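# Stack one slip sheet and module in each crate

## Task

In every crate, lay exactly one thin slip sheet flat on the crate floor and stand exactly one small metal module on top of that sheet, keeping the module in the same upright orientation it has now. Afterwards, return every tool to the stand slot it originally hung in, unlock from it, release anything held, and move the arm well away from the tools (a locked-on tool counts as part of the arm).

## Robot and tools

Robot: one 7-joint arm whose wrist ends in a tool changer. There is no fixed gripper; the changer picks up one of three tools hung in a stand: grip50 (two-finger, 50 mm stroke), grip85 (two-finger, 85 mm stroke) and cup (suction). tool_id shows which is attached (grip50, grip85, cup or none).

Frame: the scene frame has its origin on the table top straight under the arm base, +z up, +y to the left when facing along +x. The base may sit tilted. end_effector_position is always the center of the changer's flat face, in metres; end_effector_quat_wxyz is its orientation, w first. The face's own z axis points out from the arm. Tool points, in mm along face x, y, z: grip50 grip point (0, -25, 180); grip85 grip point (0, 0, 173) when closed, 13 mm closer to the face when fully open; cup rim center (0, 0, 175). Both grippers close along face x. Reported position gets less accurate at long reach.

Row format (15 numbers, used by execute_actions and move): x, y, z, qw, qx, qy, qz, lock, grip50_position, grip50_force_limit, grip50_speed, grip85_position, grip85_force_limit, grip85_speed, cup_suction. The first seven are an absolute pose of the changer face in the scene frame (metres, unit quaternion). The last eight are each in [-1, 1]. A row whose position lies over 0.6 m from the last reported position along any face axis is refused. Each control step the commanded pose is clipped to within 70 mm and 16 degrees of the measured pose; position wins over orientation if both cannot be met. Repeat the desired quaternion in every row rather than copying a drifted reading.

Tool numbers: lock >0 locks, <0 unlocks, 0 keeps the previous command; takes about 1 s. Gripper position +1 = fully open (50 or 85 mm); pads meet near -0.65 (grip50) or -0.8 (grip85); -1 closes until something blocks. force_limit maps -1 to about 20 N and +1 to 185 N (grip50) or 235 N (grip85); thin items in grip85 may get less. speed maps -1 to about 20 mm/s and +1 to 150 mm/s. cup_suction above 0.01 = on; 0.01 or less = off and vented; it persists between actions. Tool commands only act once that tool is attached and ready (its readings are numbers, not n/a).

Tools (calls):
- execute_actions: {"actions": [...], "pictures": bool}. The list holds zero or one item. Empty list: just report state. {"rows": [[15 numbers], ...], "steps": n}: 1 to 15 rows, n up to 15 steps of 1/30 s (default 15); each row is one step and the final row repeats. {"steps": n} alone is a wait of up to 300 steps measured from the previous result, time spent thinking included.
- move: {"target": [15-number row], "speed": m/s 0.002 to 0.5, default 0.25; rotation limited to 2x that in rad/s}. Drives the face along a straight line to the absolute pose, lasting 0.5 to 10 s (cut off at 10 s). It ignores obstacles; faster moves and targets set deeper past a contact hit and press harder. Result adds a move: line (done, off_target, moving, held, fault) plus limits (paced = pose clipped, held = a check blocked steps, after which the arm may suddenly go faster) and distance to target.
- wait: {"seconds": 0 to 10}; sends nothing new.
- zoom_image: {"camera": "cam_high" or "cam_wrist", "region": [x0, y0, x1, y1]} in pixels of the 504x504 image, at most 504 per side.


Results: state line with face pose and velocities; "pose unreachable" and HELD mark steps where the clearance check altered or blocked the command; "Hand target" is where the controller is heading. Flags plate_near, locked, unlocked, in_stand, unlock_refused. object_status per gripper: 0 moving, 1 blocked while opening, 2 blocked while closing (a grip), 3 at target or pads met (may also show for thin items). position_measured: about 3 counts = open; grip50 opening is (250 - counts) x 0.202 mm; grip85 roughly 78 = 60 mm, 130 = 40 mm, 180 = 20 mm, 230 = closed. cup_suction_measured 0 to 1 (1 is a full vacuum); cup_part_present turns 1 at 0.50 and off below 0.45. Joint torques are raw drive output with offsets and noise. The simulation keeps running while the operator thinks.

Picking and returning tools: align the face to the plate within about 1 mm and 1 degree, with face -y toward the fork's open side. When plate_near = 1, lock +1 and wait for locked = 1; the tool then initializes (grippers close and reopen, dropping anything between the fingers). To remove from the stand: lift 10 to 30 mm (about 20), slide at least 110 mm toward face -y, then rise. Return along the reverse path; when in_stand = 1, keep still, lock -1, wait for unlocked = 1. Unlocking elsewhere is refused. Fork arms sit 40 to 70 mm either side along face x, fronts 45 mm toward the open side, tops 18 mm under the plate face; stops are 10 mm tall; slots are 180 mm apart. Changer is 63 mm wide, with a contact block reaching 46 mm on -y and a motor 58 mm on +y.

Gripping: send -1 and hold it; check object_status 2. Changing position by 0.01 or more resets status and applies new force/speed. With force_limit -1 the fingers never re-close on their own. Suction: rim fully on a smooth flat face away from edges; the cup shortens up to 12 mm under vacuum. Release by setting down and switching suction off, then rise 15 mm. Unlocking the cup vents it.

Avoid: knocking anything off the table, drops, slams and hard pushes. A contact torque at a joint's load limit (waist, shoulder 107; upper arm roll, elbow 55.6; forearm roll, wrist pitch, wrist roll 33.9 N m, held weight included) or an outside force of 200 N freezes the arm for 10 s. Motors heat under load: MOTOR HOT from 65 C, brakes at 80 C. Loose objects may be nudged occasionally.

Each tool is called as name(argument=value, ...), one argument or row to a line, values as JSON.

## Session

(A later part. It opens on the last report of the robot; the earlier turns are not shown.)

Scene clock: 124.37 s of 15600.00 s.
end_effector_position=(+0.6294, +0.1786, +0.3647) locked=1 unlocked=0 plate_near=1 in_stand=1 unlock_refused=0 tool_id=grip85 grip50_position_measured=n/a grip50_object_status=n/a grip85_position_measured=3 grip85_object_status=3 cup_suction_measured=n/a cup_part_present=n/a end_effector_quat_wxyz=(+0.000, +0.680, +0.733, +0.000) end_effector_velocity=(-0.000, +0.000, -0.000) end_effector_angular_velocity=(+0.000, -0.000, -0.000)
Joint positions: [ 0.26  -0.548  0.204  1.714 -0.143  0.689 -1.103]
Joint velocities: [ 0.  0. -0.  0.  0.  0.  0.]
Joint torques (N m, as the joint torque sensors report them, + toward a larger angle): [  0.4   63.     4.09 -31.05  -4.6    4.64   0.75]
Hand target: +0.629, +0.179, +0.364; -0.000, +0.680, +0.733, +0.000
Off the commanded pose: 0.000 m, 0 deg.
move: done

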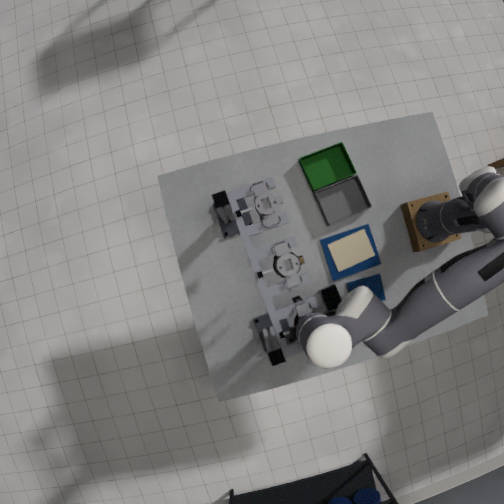

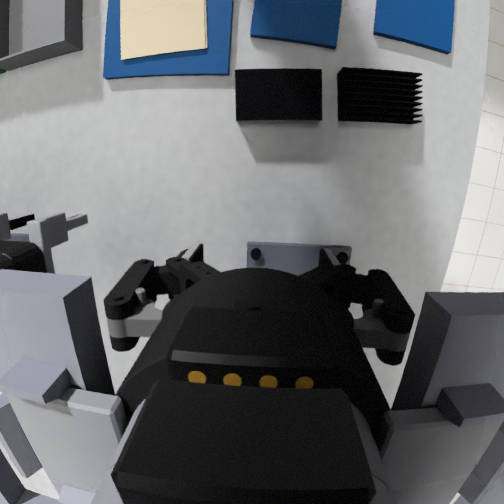

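move(
  target=[0.6292,0.1786,0.3645,0,0.6801,0.7331,0,-1,1,0,0,1,0,0,0],
  speed=0.01,
)

execute_actions(
  actions=[
    {"steps":20},
  ],
  pictures=false,
)

move(
  target=[0.6292,0.1786,0.411,0,0.6801,0.7331,0,0,1,0,0,1,0,0,0],
  speed=0.04,
)

move(
  target=[0.6572,-0.1808,0.411,0,0.6801,0.7331,0,0,1,0,0,1,0,0,0],
  speed=0.2,
)

move(
  target=[0.6572,-0.1808,0.379,0,0.6801,0.7331,0,0,1,0,0,1,0,0,0],
  speed=0.03,
)

move(
  target=[0.6572,-0.1808,0.369,0,0.6801,0.7331,0,0,1,0,0,1,0,0,0],
  speed=0.008,
)

Scene clock: 132.73 s of 15600.00 s.
end_effector_position=(+0.6293, +0.1786, +0.3645) locked=0 unlocked=0 plate_near=1 in_stand=1 unlock_refused=0 tool_id=none grip50_position_measured=n/a grip50_object_status=n/a grip85_position_measured=n/a grip85_object_status=n/a cup_suction_measured=n/a cup_part_present=n/a end_effector_quat_wxyz=(-0.000, +0.680, +0.733, +0.000) end_effector_velocity=(+0.000, -0.000, +0.000) end_effector_angular_velocity=(-0.001, -0.000, +0.001)
Joint positions: [ 0.26  -0.548  0.204  1.714 -0.143  0.689 -1.103]
Joint velocities: [-0.     0.    -0.    -0.    -0.001 -0.    -0.   ]
Joint torques (N m, as the joint torque sensors report them, + toward a larger angle): [  0.86  56.59   3.42 -25.49  -3.5    3.4    1.09]
Hand target: +0.629, +0.179, +0.364; -0.000, +0.680, +0.733, +0.000
Off the commanded pose: 0.000 m, 0 deg.
move: done

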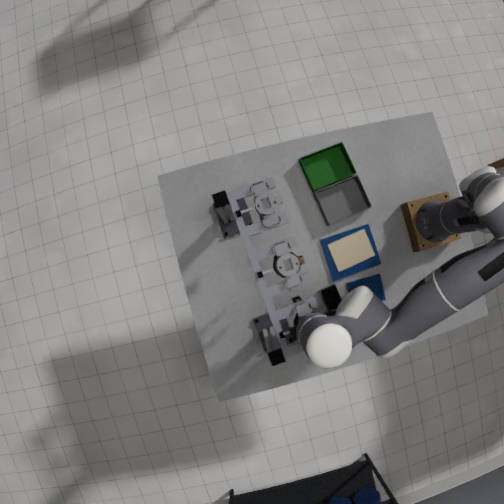

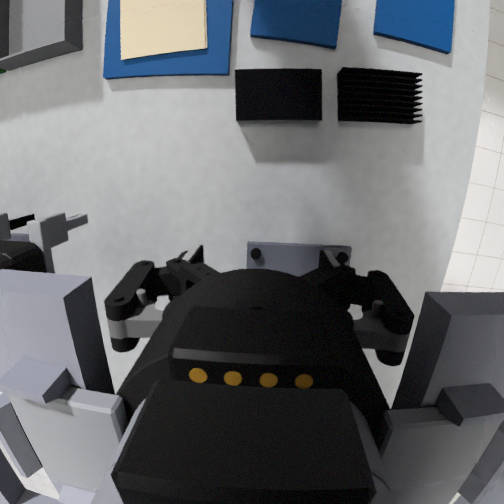

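Scene clock: 133.40 s of 15600.00 s.
end_effector_position=(+0.6293, +0.1786, +0.3645) locked=0 unlocked=1 plate_near=1 in_stand=1 unlock_refused=0 tool_id=none grip50_position_measured=n/a grip50_object_status=n/a grip85_position_measured=n/a grip85_object_status=n/a cup_suction_measured=n/a cup_part_present=n/a end_effector_quat_wxyz=(-0.000, +0.680, +0.733, +0.000) end_effector_velocity=(+0.000, -0.000, +0.000) end_effector_angular_velocity=(-0.001, -0.000, +0.002)
Joint positions: [ 0.26  -0.548  0.204  1.714 -0.143  0.689 -1.103]
Joint velocities: [-0.    -0.    -0.    -0.    -0.001 -0.    -0.001]
Joint torques (N m, as the joint torque sensors report them, + toward a larger angle): [  0.07  56.02   3.86 -25.55  -3.52   3.22   1.06]
Hand target: +0.629, +0.179, +0.364; -0.000, +0.680, +0.733, +0.000
Off the commanded pose: 0.000 m, 0 deg.
Steps of this call (steps 1 to 20: nothing new was sent). Readings (end_effector_position | what the end effector reports):
1: (+0.6293, +0.1786, +0.3645) | locked=0 unlocked=0 plate_near=1 in_stand=1 unlock_refused=0 tool_id=none grip50_position_measured=n/a grip50_object_status=n/a grip85_position_measured=n/a grip85_object_status=n/a cup_suction_measured=n/a cup_part_present=n/a
2: (+0.6293, +0.1786, +0.3645) | locked=0 unlocked=0 plate_near=1 in_stand=1 unlock_refused=0 tool_id=none grip50_position_measured=n/a grip50_object_status=n/a grip85_position_measured=n/a grip85_object_status=n/a cup_suction_measured=n/a cup_part_present=n/a
4: (+0.6293, +0.1786, +0.3645) | locked=0 unlocked=1 plate_near=1 in_stand=1 unlock_refused=0 tool_id=none grip50_position_measured=n/a grip50_object_status=n/a grip85_position_measured=n/a grip85_object_status=n/a cup_suction_measured=n/a cup_part_present=n/a
8: (+0.6293, +0.1786, +0.3645) | locked=0 unlocked=1 plate_near=1 in_stand=1 unlock_refused=0 tool_id=none grip50_position_measured=n/a grip50_object_status=n/a grip85_position_measured=n/a grip85_object_status=n/a cup_suction_measured=n/a cup_part_present=n/a
20: the state above

Scene clock: 134.80 s of 15600.00 s.
end_effector_position=(+0.6291, +0.1786, +0.4112) locked=0 unlocked=1 plate_near=0 in_stand=0 unlock_refused=0 tool_id=none grip50_position_measured=n/a grip50_object_status=n/a grip85_position_measured=n/a grip85_object_status=n/a cup_suction_measured=n/a cup_part_present=n/a end_effector_quat_wxyz=(+0.000, +0.680, +0.733, +0.000) end_effector_velocity=(-0.000, -0.000, -0.000) end_effector_angular_velocity=(-0.000, +0.001, +0.000)
Joint positions: [ 0.253 -0.486  0.217  1.672 -0.127  0.585 -1.112]
Joint velocities: [-0. -0. -0.  0. -0. -0. -0.]
Joint torques (N m, as the joint torque sensors report them, + toward a larger angle): [ -1.93  53.41   4.32 -27.24  -3.23   3.35  -0.23]
Hand target: +0.629, +0.179, +0.411; +0.000, +0.680, +0.733, -0.000
Off the commanded pose: 0.000 m, 0 deg.
move: done

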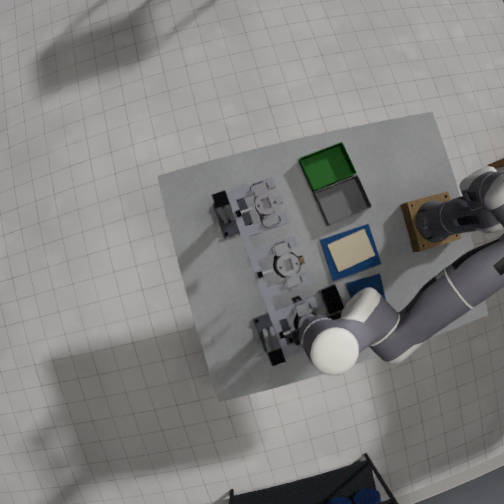

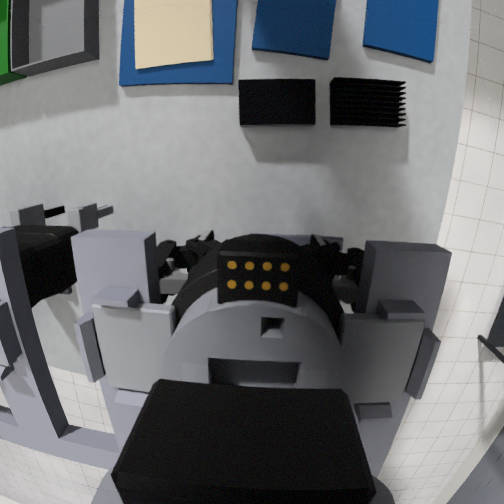

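Scene clock: 137.00 s of 15600.00 s.
end_effector_position=(+0.6579, -0.1812, +0.4111) locked=0 unlocked=1 plate_near=0 in_stand=0 unlock_refused=0 tool_id=none grip50_position_measured=n/a grip50_object_status=n/a grip85_position_measured=n/a grip85_object_status=n/a cup_suction_measured=n/a cup_part_present=n/a end_effector_quat_wxyz=(+0.001, +0.680, +0.733, -0.001) end_effector_velocity=(-0.000, +0.000, -0.000) end_effector_angular_velocity=(+0.000, -0.000, +0.000)
Joint positions: [-0.189 -0.532  0.085  1.575 -0.051  0.546 -1.718]
Joint velocities: [ 0.     0.    -0.     0.     0.001 -0.    -0.   ]
Joint torques (N m, as the joint torque sensors report them, + toward a larger angle): [ -0.27  58.19   1.57 -27.53  -3.63   3.14   0.86]
Hand target: +0.658, -0.181, +0.411; +0.000, +0.680, +0.733, -0.001
Off the commanded pose: 0.001 m, 0 deg.
move: done

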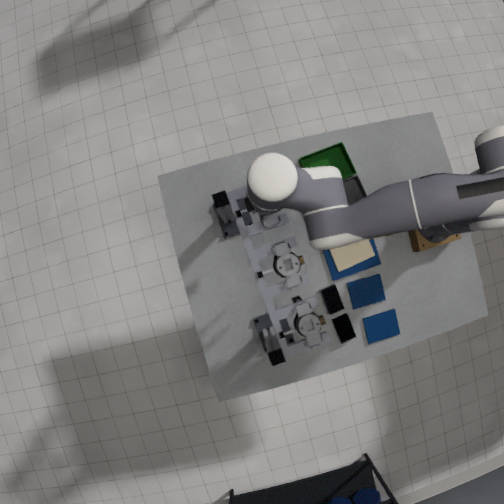

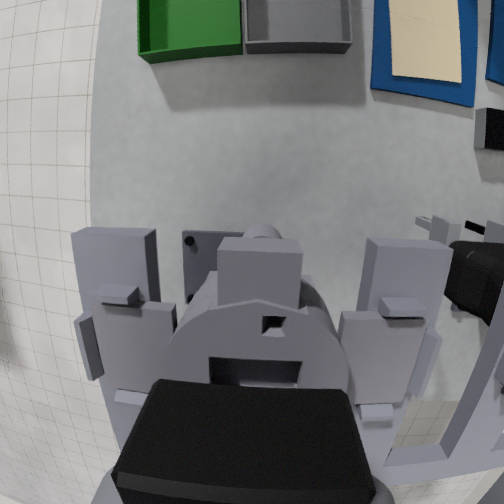

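Scene clock: 138.30 s of 15600.00 s.
end_effector_position=(+0.6573, -0.1809, +0.3788) locked=0 unlocked=1 plate_near=0 in_stand=0 unlock_refused=0 tool_id=none grip50_position_measured=n/a grip50_object_status=n/a grip85_position_measured=n/a grip85_object_status=n/a cup_suction_measured=n/a cup_part_present=n/a end_effector_quat_wxyz=(-0.000, +0.680, +0.733, -0.000) end_effector_velocity=(+0.000, -0.000, +0.000) end_effector_angular_velocity=(-0.001, +0.000, +0.001)
Joint positions: [-0.187 -0.571  0.082  1.606 -0.051  0.616 -1.717]
Joint velocities: [-0.     0.     0.     0.    -0.001 -0.     0.   ]
Joint torques (N m, as the joint torque sensors report them, + toward a larger angle): [ -0.4   58.99   1.11 -27.58  -3.97   3.86   1.05]
Hand target: +0.657, -0.181, +0.379; -0.000, +0.680, +0.733, +0.000
Off the commanded pose: 0.000 m, 0 deg.
move: done

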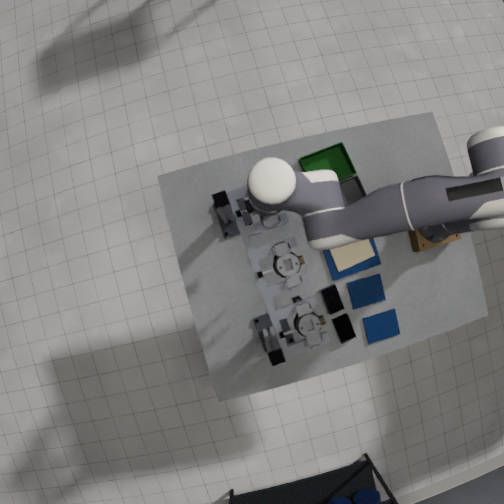

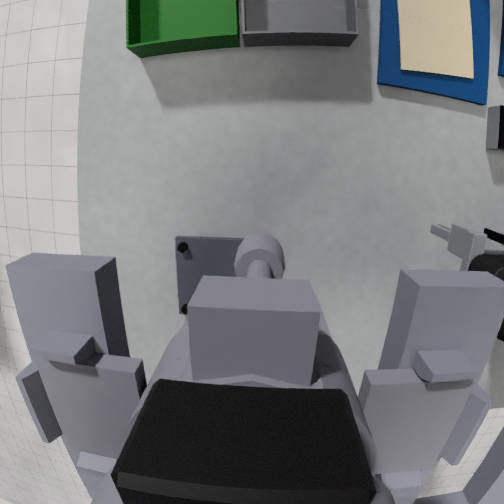

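Scene clock: 139.73 s of 15600.00 s.
end_effector_position=(+0.6572, -0.1809, +0.3690) locked=0 unlocked=1 plate_near=0 in_stand=0 unlock_refused=0 tool_id=none grip50_position_measured=n/a grip50_object_status=n/a grip85_position_measured=n/a grip85_object_status=n/a cup_suction_measured=n/a cup_part_present=n/a end_effector_quat_wxyz=(-0.000, +0.680, +0.733, +0.000) end_effector_velocity=(-0.000, +0.000, -0.000) end_effector_angular_velocity=(+0.001, +0.000, +0.000)
Joint positions: [-0.186 -0.584  0.08   1.614 -0.052  0.637 -1.717]
Joint velocities: [ 0.    -0.    -0.     0.     0.001 -0.    -0.001]
Joint torques (N m, as the joint torque sensors report them, + toward a larger angle): [  0.29  58.66   0.97 -26.58  -3.8    3.4    0.95]
Hand target: +0.657, -0.181, +0.369; -0.000, +0.680, +0.733, +0.000
Off the commanded pose: 0.000 m, 0 deg.
move: done

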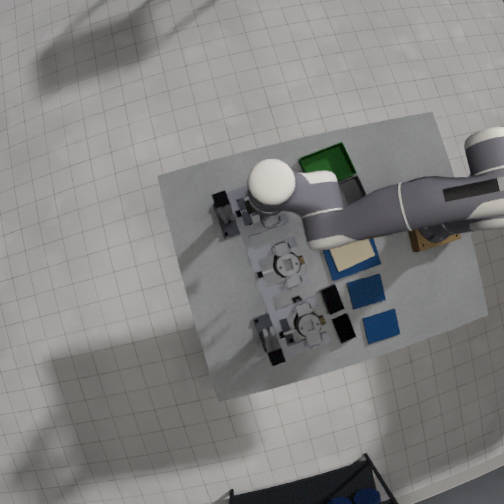

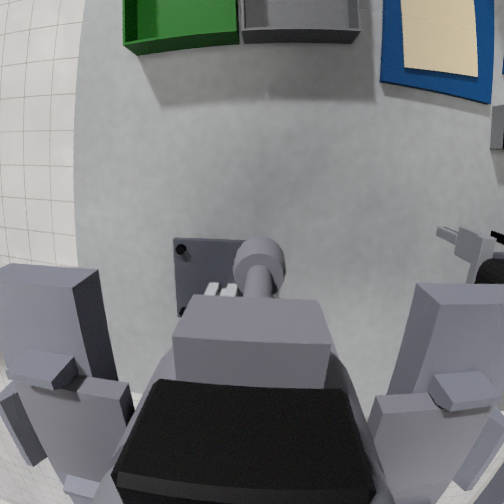

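move(
  target=[0.6572,-0.1808,0.3643,0,0.6801,0.7331,0,0,1,0,0,1,0,0,0],
  speed=0.01,
)

Scene clock: 153.23 s of 15600.00 s.
end_effector_position=(+0.6574, -0.1809, +0.3646) locked=0 unlocked=1 plate_near=1 in_stand=1 unlock_refused=0 tool_id=none grip50_position_measured=n/a grip50_object_status=n/a grip85_position_measured=n/a grip85_object_status=n/a cup_suction_measured=n/a cup_part_present=n/a end_effector_quat_wxyz=(+0.000, +0.680, +0.733, +0.000) end_effector_velocity=(+0.000, +0.000, -0.000) end_effector_angular_velocity=(+0.000, -0.000, -0.000)
Joint positions: [-0.186 -0.59   0.079  1.617 -0.053  0.647 -1.717]
Joint velocities: [ 0.  0. -0.  0.  0.  0.  0.]
Joint torques (N m, as the joint torque sensors report them, + toward a larger angle): [ -0.27  56.53   1.57 -25.49  -3.46   3.41   0.98]
Hand target: +0.657, -0.181, +0.364; -0.000, +0.680, +0.733, +0.000
Off the commanded pose: 0.000 m, 0 deg.
move: done

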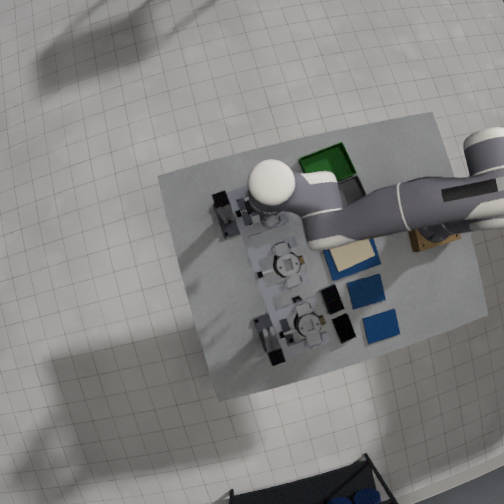

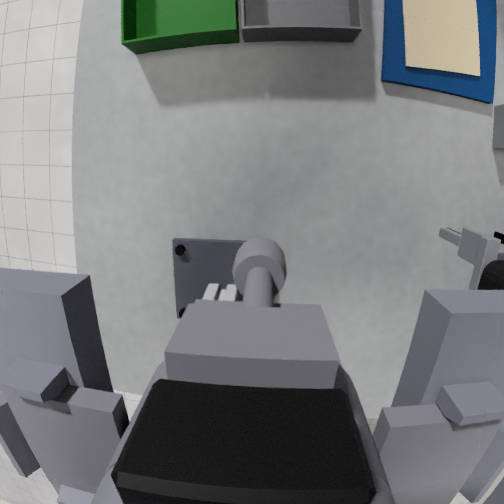

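execute_actions(
  actions=[
    {"rows":[[0.6572,-0.1808,0.3643,0,0.6801,0.7331,0,1,1,0,0,1,0,0,0]],"steps":15},
  ],
  pictures=false,
)

execute_actions(
  actions=[
    {"steps":25},
  ],
  pictures=false,
)

Scene clock: 156.37 s of 15600.00 s.
end_effector_position=(+0.6574, -0.1809, +0.3646) locked=0 unlocked=0 plate_near=1 in_stand=1 unlock_refused=0 tool_id=none grip50_position_measured=n/a grip50_object_status=n/a grip85_position_measured=n/a grip85_object_status=n/a cup_suction_measured=n/a cup_part_present=n/a end_effector_quat_wxyz=(+0.000, +0.680, +0.733, +0.000) end_effector_velocity=(+0.000, +0.000, -0.000) end_effector_angular_velocity=(+0.000, -0.000, -0.001)
Joint positions: [-0.186 -0.59   0.079  1.617 -0.053  0.647 -1.716]
Joint velocities: [-0.    -0.     0.     0.     0.001  0.001  0.   ]
Joint torques (N m, as the joint torque sensors report them, + toward a larger angle): [  0.48  57.5    1.74 -26.02  -3.56   3.41   1.19]
Hand target: +0.657, -0.181, +0.364; -0.000, +0.680, +0.733, +0.000
Off the commanded pose: 0.000 m, 0 deg.
Steps of this call (steps 1 to 79: nothing new was sent; steps 80 to 94: all 15 steps of this action). Readings (end_effector_position | what the end effector reports):
80: (+0.6574, -0.1809, +0.3646) | locked=0 unlocked=0 plate_near=1 in_stand=1 unlock_refused=0 tool_id=none grip50_position_measured=n/a grip50_object_status=n/a grip85_position_measured=n/a grip85_object_status=n/a cup_suction_measured=n/a cup_part_present=n/a
81: (+0.6574, -0.1809, +0.3646) | locked=0 unlocked=0 plate_near=1 in_stand=1 unlock_refused=0 tool_id=none grip50_position_measured=n/a grip50_object_status=n/a grip85_position_measured=n/a grip85_object_status=n/a cup_suction_measured=n/a cup_part_present=n/a
83: (+0.6574, -0.1809, +0.3646) | locked=0 unlocked=0 plate_near=1 in_stand=1 unlock_refused=0 tool_id=none grip50_position_measured=n/a grip50_object_status=n/a grip85_position_measured=n/a grip85_object_status=n/a cup_suction_measured=n/a cup_part_present=n/a
87: (+0.6574, -0.1809, +0.3646) | locked=0 unlocked=0 plate_near=1 in_stand=1 unlock_refused=0 tool_id=none grip50_position_measured=n/a grip50_object_status=n/a grip85_position_measured=n/a grip85_object_status=n/a cup_suction_measured=n/a cup_part_present=n/a
94: the state above

Scene clock: 157.20 s of 15600.00 s.
end_effector_position=(+0.6574, -0.1810, +0.3648) locked=1 unlocked=0 plate_near=1 in_stand=1 unlock_refused=0 tool_id=cup grip50_position_measured=n/a grip50_object_status=n/a grip85_position_measured=n/a grip85_object_status=n/a cup_suction_measured=n/a cup_part_present=n/a end_effector_quat_wxyz=(+0.001, +0.680, +0.733, +0.000) end_effector_velocity=(-0.000, +0.000, -0.000) end_effector_angular_velocity=(+0.001, -0.000, -0.000)
Joint positions: [-0.186 -0.59   0.079  1.617 -0.053  0.648 -1.716]
Joint velocities: [ 0.     0.    -0.    -0.     0.002  0.    -0.001]
Joint torques (N m, as the joint torque sensors report them, + toward a larger angle): [ -0.31  60.77   1.44 -28.58  -3.76   3.74   1.05]
Hand target: +0.657, -0.181, +0.364; -0.000, +0.680, +0.733, +0.000
Off the commanded pose: 0.001 m, 0 deg.
Steps of this call (steps 1 to 25: nothing new was sent). Readings (end_effector_position | what the end effector reports):
1: (+0.6574, -0.1809, +0.3646) | locked=0 unlocked=0 plate_near=1 in_stand=1 unlock_refused=0 tool_id=none grip50_position_measured=n/a grip50_object_status=n/a grip85_position_measured=n/a grip85_object_status=n/a cup_suction_measured=n/a cup_part_present=n/a
2: (+0.6574, -0.1809, +0.3646) | locked=0 unlocked=0 plate_near=1 in_stand=1 unlock_refused=0 tool_id=none grip50_position_measured=n/a grip50_object_status=n/a grip85_position_measured=n/a grip85_object_status=n/a cup_suction_measured=n/a cup_part_present=n/a
4: (+0.6574, -0.1809, +0.3646) | locked=0 unlocked=0 plate_near=1 in_stand=1 unlock_refused=0 tool_id=none grip50_position_measured=n/a grip50_object_status=n/a grip85_position_measured=n/a grip85_object_status=n/a cup_suction_measured=n/a cup_part_present=n/a
8: (+0.6574, -0.1809, +0.3647) | locked=0 unlocked=0 plate_near=1 in_stand=1 unlock_refused=0 tool_id=none grip50_position_measured=n/a grip50_object_status=n/a grip85_position_measured=n/a grip85_object_status=n/a cup_suction_measured=n/a cup_part_present=n/a
25: the state above

move(
  target=[0.6572,-0.1808,0.3845,0,0.6801,0.7331,0,0,1,0,0,1,0,0,0],
  speed=0.03,
)

move(
  target=[0.5226,-0.1909,0.3845,0,0.6801,0.7331,0,0,1,0,0,1,0,0,0],
  speed=0.08,
)

move(
  target=[0.37,0.03,0.24,0,0.6494,0.7604,0,0,1,0,0,1,0,0,0],
  speed=0.15,
)

Scene clock: 161.40 s of 15600.00 s.
end_effector_position=(+0.6572, -0.1807, +0.3847) locked=1 unlocked=0 plate_near=1 in_stand=0 unlock_refused=0 tool_id=cup grip50_position_measured=n/a grip50_object_status=n/a grip85_position_measured=n/a grip85_object_status=n/a cup_suction_measured=0.00 cup_part_present=0 end_effector_quat_wxyz=(+0.000, +0.680, +0.733, +0.000) end_effector_velocity=(+0.000, -0.000, -0.000) end_effector_angular_velocity=(-0.000, -0.000, +0.000)
Joint positions: [-0.187 -0.563  0.082  1.602 -0.051  0.605 -1.717]
Joint velocities: [-0. -0. -0.  0. -0.  0. -0.]
Joint torques (N m, as the joint torque sensors report them, + toward a larger angle): [ -2.14  62.65   2.82 -30.83  -3.93   4.06  -0.41]
Hand target: +0.657, -0.181, +0.385; +0.000, +0.680, +0.733, -0.000
Off the commanded pose: 0.000 m, 0 deg.
move: done

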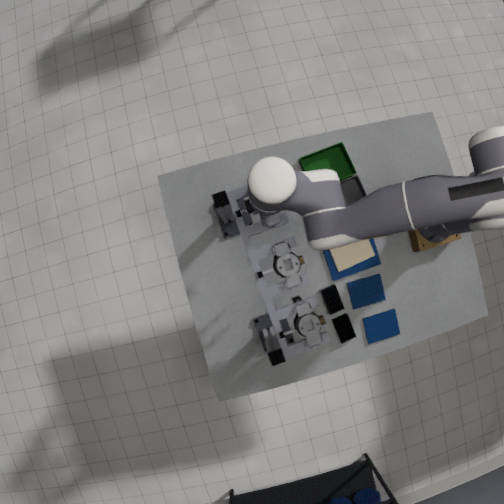

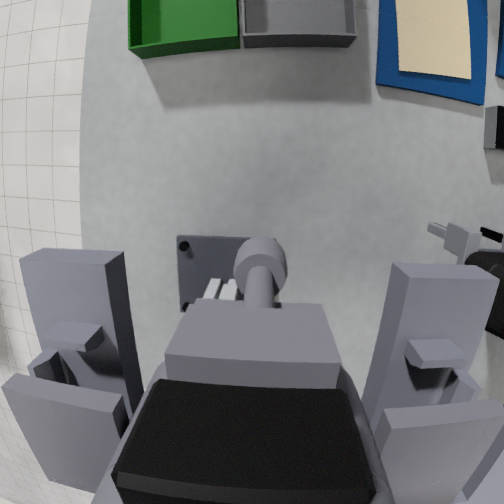

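Scene clock: 163.37 s of 15600.00 s.
end_effector_position=(+0.5226, -0.1913, +0.3840) locked=1 unlocked=0 plate_near=1 in_stand=0 unlock_refused=0 tool_id=cup grip50_position_measured=n/a grip50_object_status=n/a grip85_position_measured=n/a grip85_object_status=n/a cup_suction_measured=0.00 cup_part_present=0 end_effector_quat_wxyz=(-0.000, +0.680, +0.733, -0.000) end_effector_velocity=(-0.000, +0.000, -0.000) end_effector_angular_velocity=(+0.000, +0.001, -0.001)
Joint positions: [-0.256 -0.305  0.095  2.016 -0.036  0.76  -1.769]
Joint velocities: [ 0.    -0.001 -0.    -0.     0.    -0.     0.   ]
Joint torques (N m, as the joint torque sensors report them, + toward a larger angle): [ -0.66  47.29   1.21 -29.04  -4.23   4.33  -0.35]
Hand target: +0.523, -0.191, +0.384; -0.000, +0.680, +0.733, -0.000
Off the commanded pose: 0.001 m, 0 deg.
move: done

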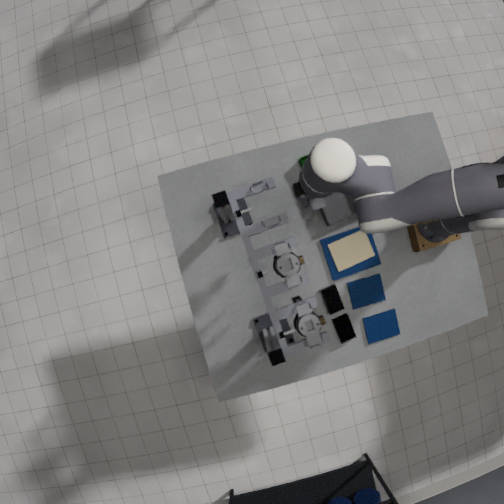

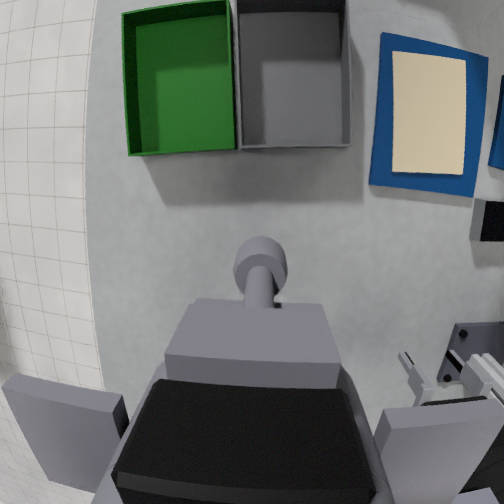

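Scene clock: 165.73 s of 15600.00 s.
end_effector_position=(+0.3702, +0.0305, +0.2389) locked=1 unlocked=0 plate_near=1 in_stand=0 unlock_refused=0 tool_id=cup grip50_position_measured=n/a grip50_object_status=n/a grip85_position_measured=n/a grip85_object_status=n/a cup_suction_measured=0.00 cup_part_present=0 end_effector_quat_wxyz=(-0.001, +0.649, +0.761, +0.001) end_effector_velocity=(+0.000, -0.000, +0.000) end_effector_angular_velocity=(+0.000, -0.000, +0.000)
Joint positions: [ 0.221 -0.394  0.064  2.646 -0.274  1.477 -1.158]
Joint velocities: [-0.  0. -0.  0.  0.  0. -0.]
Joint torques (N m, as the joint torque sensors report them, + toward a larger angle): [ -0.82  34.9    0.68 -10.71  -0.45   4.39   0.62]
Hand target: +0.370, +0.030, +0.239; -0.001, +0.649, +0.761, +0.001
Off the commanded pose: 0.001 m, 0 deg.
move: done

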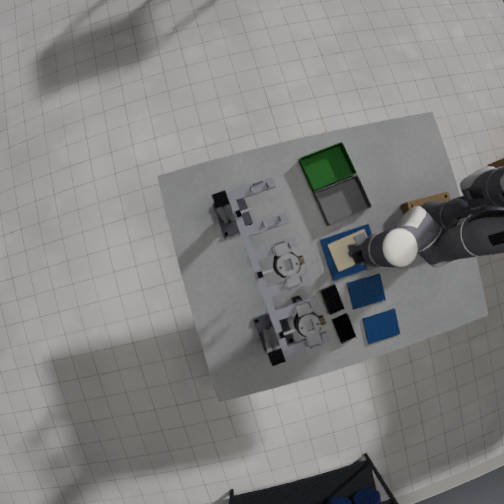

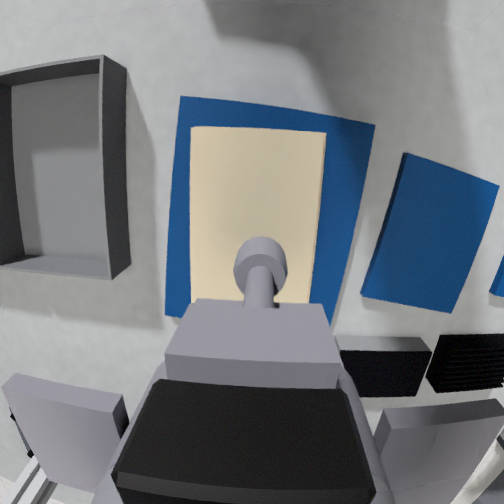

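Fine. Pick at x 0.375.

move(
  target=[0.375,0.027,0.19,0,0.6494,0.7604,0,0,1,0,0,1,0,0,0],
  speed=0.08,
)

move(
  target=[0.375,0.027,0.1795,0,0.6494,0.7604,0,0,1,0,0,1,0,0,1],
  speed=0.01,
)

Scene clock: 169.10 s of 15600.00 s.
end_effector_position=(+0.3751, +0.0272, +0.1898) locked=1 unlocked=0 plate_near=1 in_stand=0 unlock_refused=0 tool_id=cup grip50_position_measured=n/a grip50_object_status=n/a grip85_position_measured=n/a grip85_object_status=n/a cup_suction_measured=0.00 cup_part_present=0 end_effector_quat_wxyz=(-0.000, +0.649, +0.760, +0.000) end_effector_velocity=(+0.000, +0.000, +0.000) end_effector_angular_velocity=(+0.000, -0.001, -0.000)
Joint positions: [ 0.314 -0.597 -0.054  2.628 -0.29   1.669 -1.152]
Joint velocities: [ 0.     0.001  0.     0.     0.    -0.    -0.   ]
Joint torques (N m, as the joint torque sensors report them, + toward a larger angle): [-0.41 38.84  0.13 -5.29  0.32  4.24  0.06]
Hand target: +0.375, +0.027, +0.190; -0.000, +0.649, +0.760, +0.000
Off the commanded pose: 0.000 m, 0 deg.
move: done

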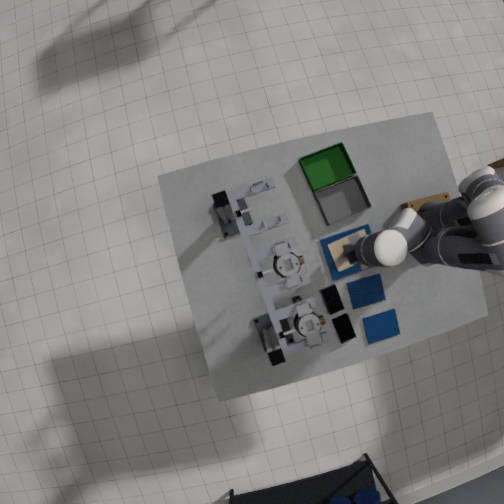

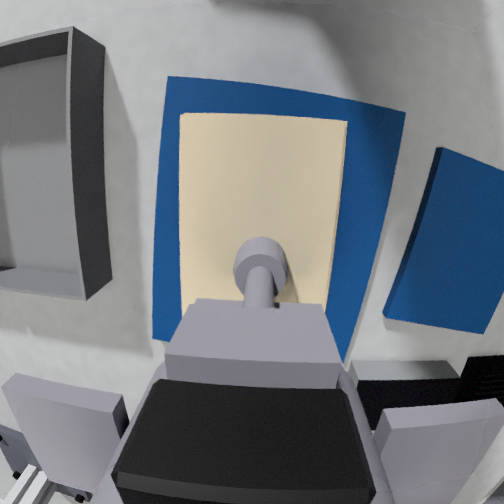

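Scene clock: 170.37 s of 15600.00 s.
end_effector_position=(+0.3749, +0.0270, +0.1794) locked=1 unlocked=0 plate_near=1 in_stand=0 unlock_refused=0 tool_id=cup grip50_position_measured=n/a grip50_object_status=n/a grip85_position_measured=n/a grip85_object_status=n/a cup_suction_measured=0.84 cup_part_present=1 end_effector_quat_wxyz=(-0.000, +0.649, +0.760, -0.000) end_effector_velocity=(+0.000, +0.000, +0.000) end_effector_angular_velocity=(+0.000, -0.000, +0.001)
Joint positions: [ 0.329 -0.64  -0.069  2.622 -0.287  1.707 -1.152]
Joint velocities: [ 0.    -0.     0.    -0.    -0.001  0.    -0.   ]
Joint torques (N m, as the joint torque sensors report them, + toward a larger angle): [ 0.7  38.96 -0.18 -4.64  0.55  4.56  0.46]
Hand target: +0.375, +0.027, +0.179; -0.000, +0.649, +0.760, +0.000
Off the commanded pose: 0.000 m, 0 deg.
move: done

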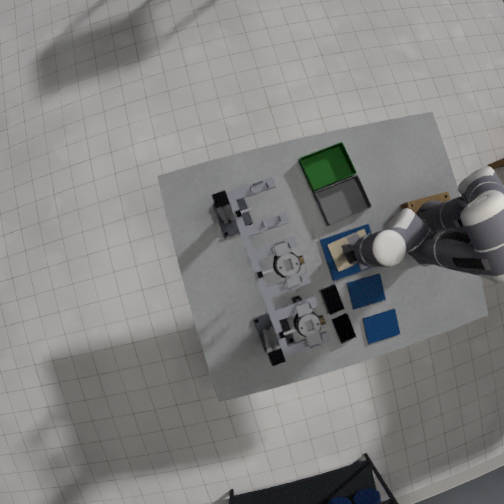

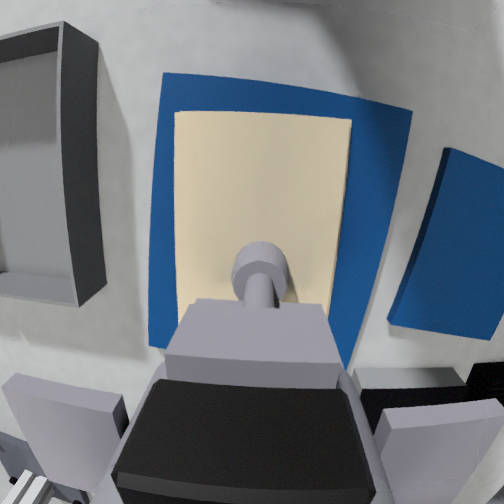

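move(
  target=[0.375,0.027,0.24,0,0.6494,0.7604,0,0,1,0,0,1,0,0,1],
  speed=0.05,
)

move(
  target=[0.375,-0.30,0.24,0,0.6494,0.7604,0,0,1,0,0,1,0,0,1],
  speed=0.12,
)

move(
  target=[0.375,-0.30,0.212,0,0.6494,0.7604,0,0,1,0,0,1,0,0,1],
  speed=0.03,
)

Scene clock: 177.57 s of 15600.00 s.
end_effector_position=(+0.3748, +0.0268, +0.2402) locked=1 unlocked=0 plate_near=1 in_stand=0 unlock_refused=0 tool_id=cup grip50_position_measured=n/a grip50_object_status=n/a grip85_position_measured=n/a grip85_object_status=n/a cup_suction_measured=0.84 cup_part_present=1 end_effector_quat_wxyz=(+0.000, +0.650, +0.760, -0.000) end_effector_velocity=(-0.000, +0.000, -0.000) end_effector_angular_velocity=(-0.000, +0.001, +0.000)
Joint positions: [ 0.2   -0.392  0.07   2.635 -0.281  1.462 -1.165]
Joint velocities: [ 0.    -0.001 -0.    -0.    -0.001 -0.     0.   ]
Joint torques (N m, as the joint torque sensors report them, + toward a larger angle): [ -1.78  34.28   2.24 -11.6   -0.52   4.07  -0.15]
Hand target: +0.375, +0.027, +0.240; +0.000, +0.650, +0.760, -0.000
Off the commanded pose: 0.000 m, 0 deg.
move: done

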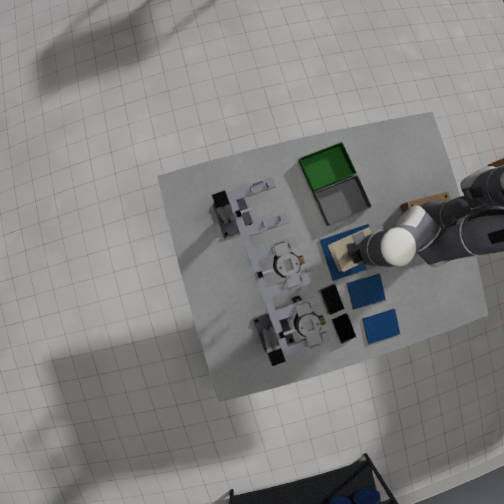

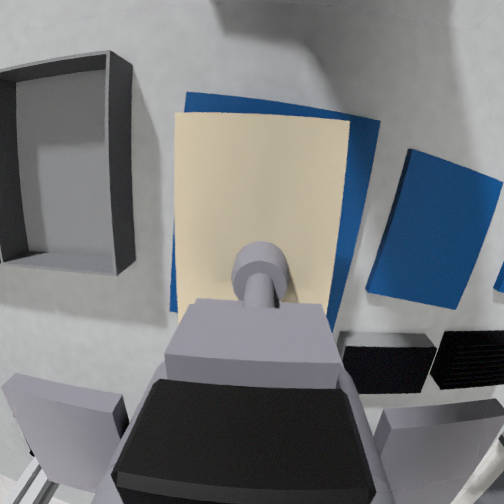

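Scene clock: 180.60 s of 15600.00 s.
end_effector_position=(+0.3754, -0.3015, +0.2405) locked=1 unlocked=0 plate_near=1 in_stand=0 unlock_refused=0 tool_id=cup grip50_position_measured=n/a grip50_object_status=n/a grip85_position_measured=n/a grip85_object_status=n/a cup_suction_measured=0.84 cup_part_present=1 end_effector_quat_wxyz=(+0.001, +0.649, +0.760, -0.002) end_effector_velocity=(+0.000, +0.000, +0.000) end_effector_angular_velocity=(-0.000, +0.000, +0.000)
Joint positions: [-0.645 -0.514  0.145  2.314 -0.223  1.256 -2.018]
Joint velocities: [ 0.  0.  0. -0. -0. -0.  0.]
Joint torques (N m, as the joint torque sensors report them, + toward a larger angle): [  0.26  45.8    3.27 -16.46  -1.68   4.34   0.62]
Hand target: +0.375, -0.301, +0.240; +0.001, +0.649, +0.760, -0.002
Off the commanded pose: 0.002 m, 0 deg.
move: done

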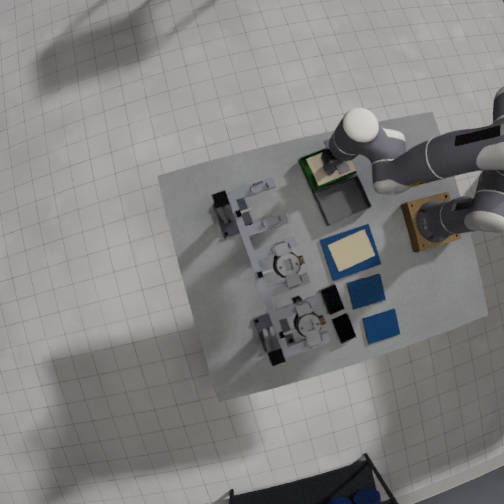

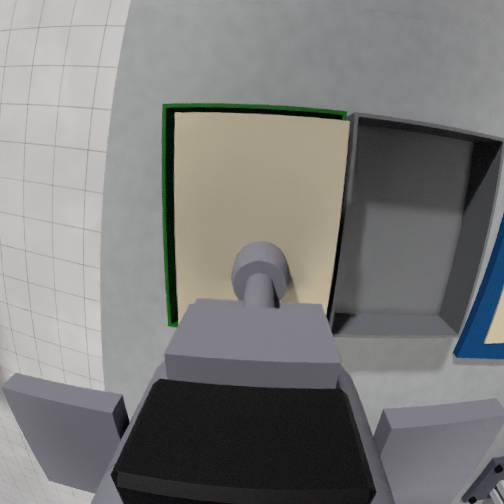

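Scene clock: 181.77 s of 15600.00 s.
end_effector_position=(+0.3750, -0.3000, +0.2118) locked=1 unlocked=0 plate_near=1 in_stand=0 unlock_refused=0 tool_id=cup grip50_position_measured=n/a grip50_object_status=n/a grip85_position_measured=n/a grip85_object_status=n/a cup_suction_measured=0.84 cup_part_present=1 end_effector_quat_wxyz=(-0.000, +0.649, +0.761, +0.000) end_effector_velocity=(+0.000, -0.000, +0.000) end_effector_angular_velocity=(-0.000, -0.000, -0.000)
Joint positions: [-0.618 -0.591  0.111  2.316 -0.24   1.337 -2.004]
Joint velocities: [ 0.  0. -0. -0. -0. -0.  0.]
Joint torques (N m, as the joint torque sensors report them, + toward a larger angle): [  0.51  48.3    1.77 -15.44  -0.92   4.42   0.77]
Hand target: +0.375, -0.300, +0.212; -0.000, +0.649, +0.760, +0.000
Off the commanded pose: 0.000 m, 0 deg.
move: done

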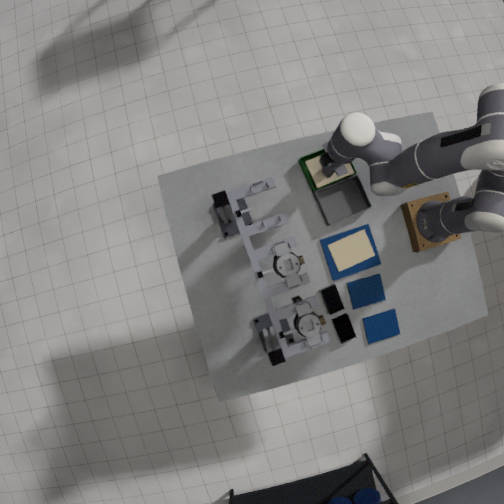

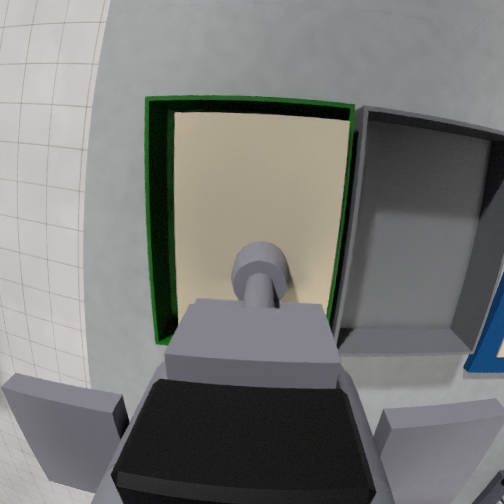

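move(
  target=[0.3765,-0.3065,0.208,0,0.6561,0.7547,0,0,1,0,0,1,0,0,1],
  speed=0.02,
)

Scene clock: 184.90 s of 15600.00 s.
end_effector_position=(+0.3766, -0.3064, +0.2080) locked=1 unlocked=0 plate_near=1 in_stand=0 unlock_refused=0 tool_id=cup grip50_position_measured=n/a grip50_object_status=n/a grip85_position_measured=n/a grip85_object_status=n/a cup_suction_measured=0.84 cup_part_present=1 end_effector_quat_wxyz=(-0.000, +0.656, +0.755, -0.000) end_effector_velocity=(-0.000, -0.000, -0.000) end_effector_angular_velocity=(+0.000, -0.000, -0.001)
Joint positions: [-0.623 -0.607  0.106  2.3   -0.235  1.337 -2.   ]
Joint velocities: [-0.    -0.     0.     0.     0.002  0.    -0.   ]
Joint torques (N m, as the joint torque sensors report them, + toward a larger angle): [ -2.17  47.67   1.8  -14.68  -0.93   4.03   1.07]
Hand target: +0.377, -0.307, +0.208; -0.000, +0.656, +0.755, -0.000
Off the commanded pose: 0.000 m, 0 deg.
move: done

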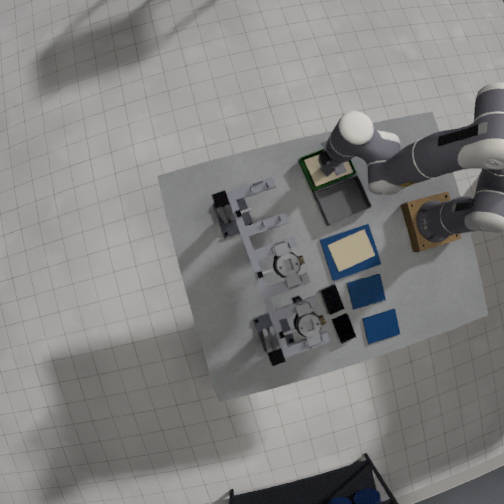

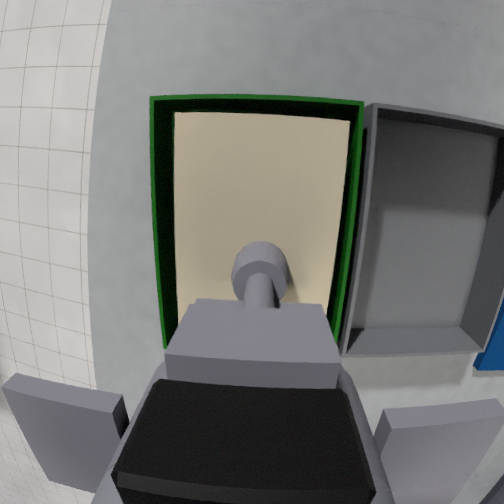

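Wrong rotation direction; use θ=100.

move(
  target=[0.376,-0.3065,0.206,0,0.6428,0.766,0,0,1,0,0,1,0,0,1],
  speed=0.02,
)

move(
  target=[0.376,-0.3065,0.172,0,0.6428,0.766,0,0,1,0,0,1,0,0,1],
  speed=0.015,
)

Scene clock: 188.20 s of 15600.00 s.
end_effector_position=(+0.3761, -0.3065, +0.2060) locked=1 unlocked=0 plate_near=1 in_stand=0 unlock_refused=0 tool_id=cup grip50_position_measured=n/a grip50_object_status=n/a grip85_position_measured=n/a grip85_object_status=n/a cup_suction_measured=0.84 cup_part_present=1 end_effector_quat_wxyz=(+0.000, +0.643, +0.766, -0.000) end_effector_velocity=(-0.000, +0.000, -0.000) end_effector_angular_velocity=(+0.000, +0.000, -0.000)
Joint positions: [-0.628 -0.613  0.107  2.301 -0.248  1.344 -2.026]
Joint velocities: [-0.  0. -0.  0.  0. -0. -0.]
Joint torques (N m, as the joint torque sensors report them, + toward a larger angle): [ -1.98  47.25   2.97 -14.    -1.23   4.55  -0.14]
Hand target: +0.376, -0.307, +0.206; +0.000, +0.643, +0.766, -0.000
Off the commanded pose: 0.000 m, 0 deg.
move: done

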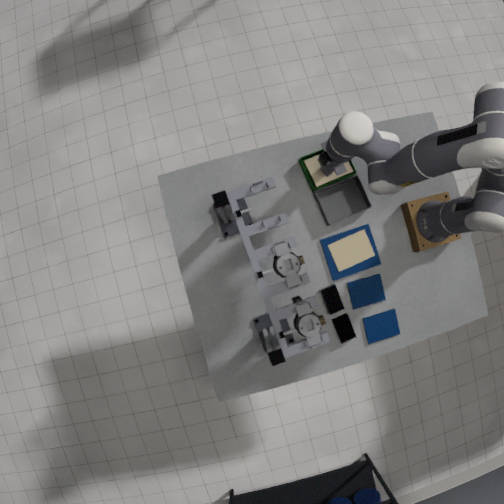

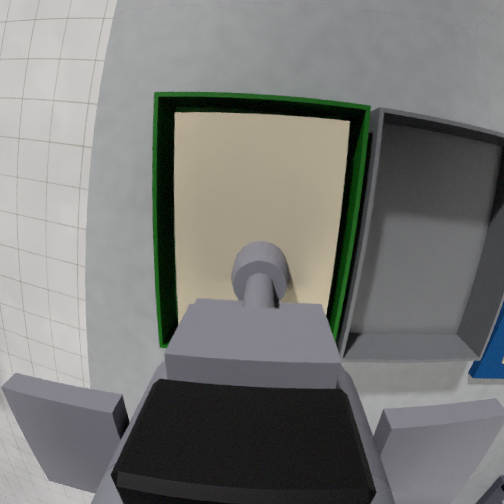

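Scene clock: 190.70 s of 15600.00 s.
end_effector_position=(+0.3760, -0.3065, +0.1718) locked=1 unlocked=0 plate_near=1 in_stand=0 unlock_refused=0 tool_id=cup grip50_position_measured=n/a grip50_object_status=n/a grip85_position_measured=n/a grip85_object_status=n/a cup_suction_measured=0.84 cup_part_present=1 end_effector_quat_wxyz=(-0.000, +0.643, +0.766, +0.000) end_effector_velocity=(+0.000, +0.000, +0.000) end_effector_angular_velocity=(-0.000, +0.000, +0.001)
Joint positions: [-0.592 -0.709  0.064  2.289 -0.255  1.431 -2.019]
Joint velocities: [-0.     0.    -0.     0.    -0.    -0.    -0.001]
Joint torques (N m, as the joint torque sensors report them, + toward a larger angle): [ -0.26  48.94   1.38 -12.91  -0.76   4.47   0.81]
Hand target: +0.376, -0.307, +0.172; -0.000, +0.643, +0.766, +0.000
Off the commanded pose: 0.000 m, 0 deg.
move: done

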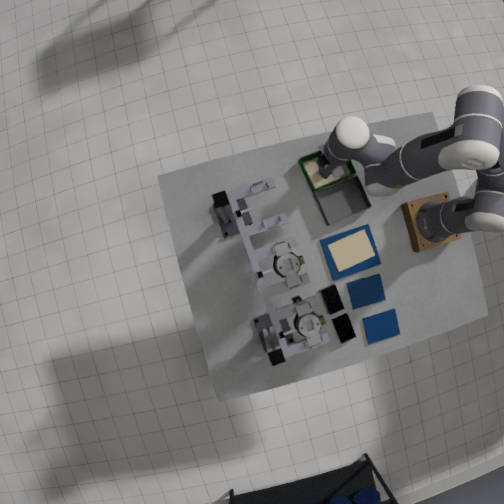

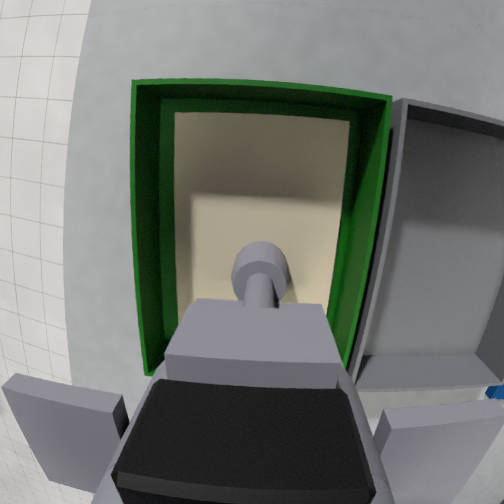

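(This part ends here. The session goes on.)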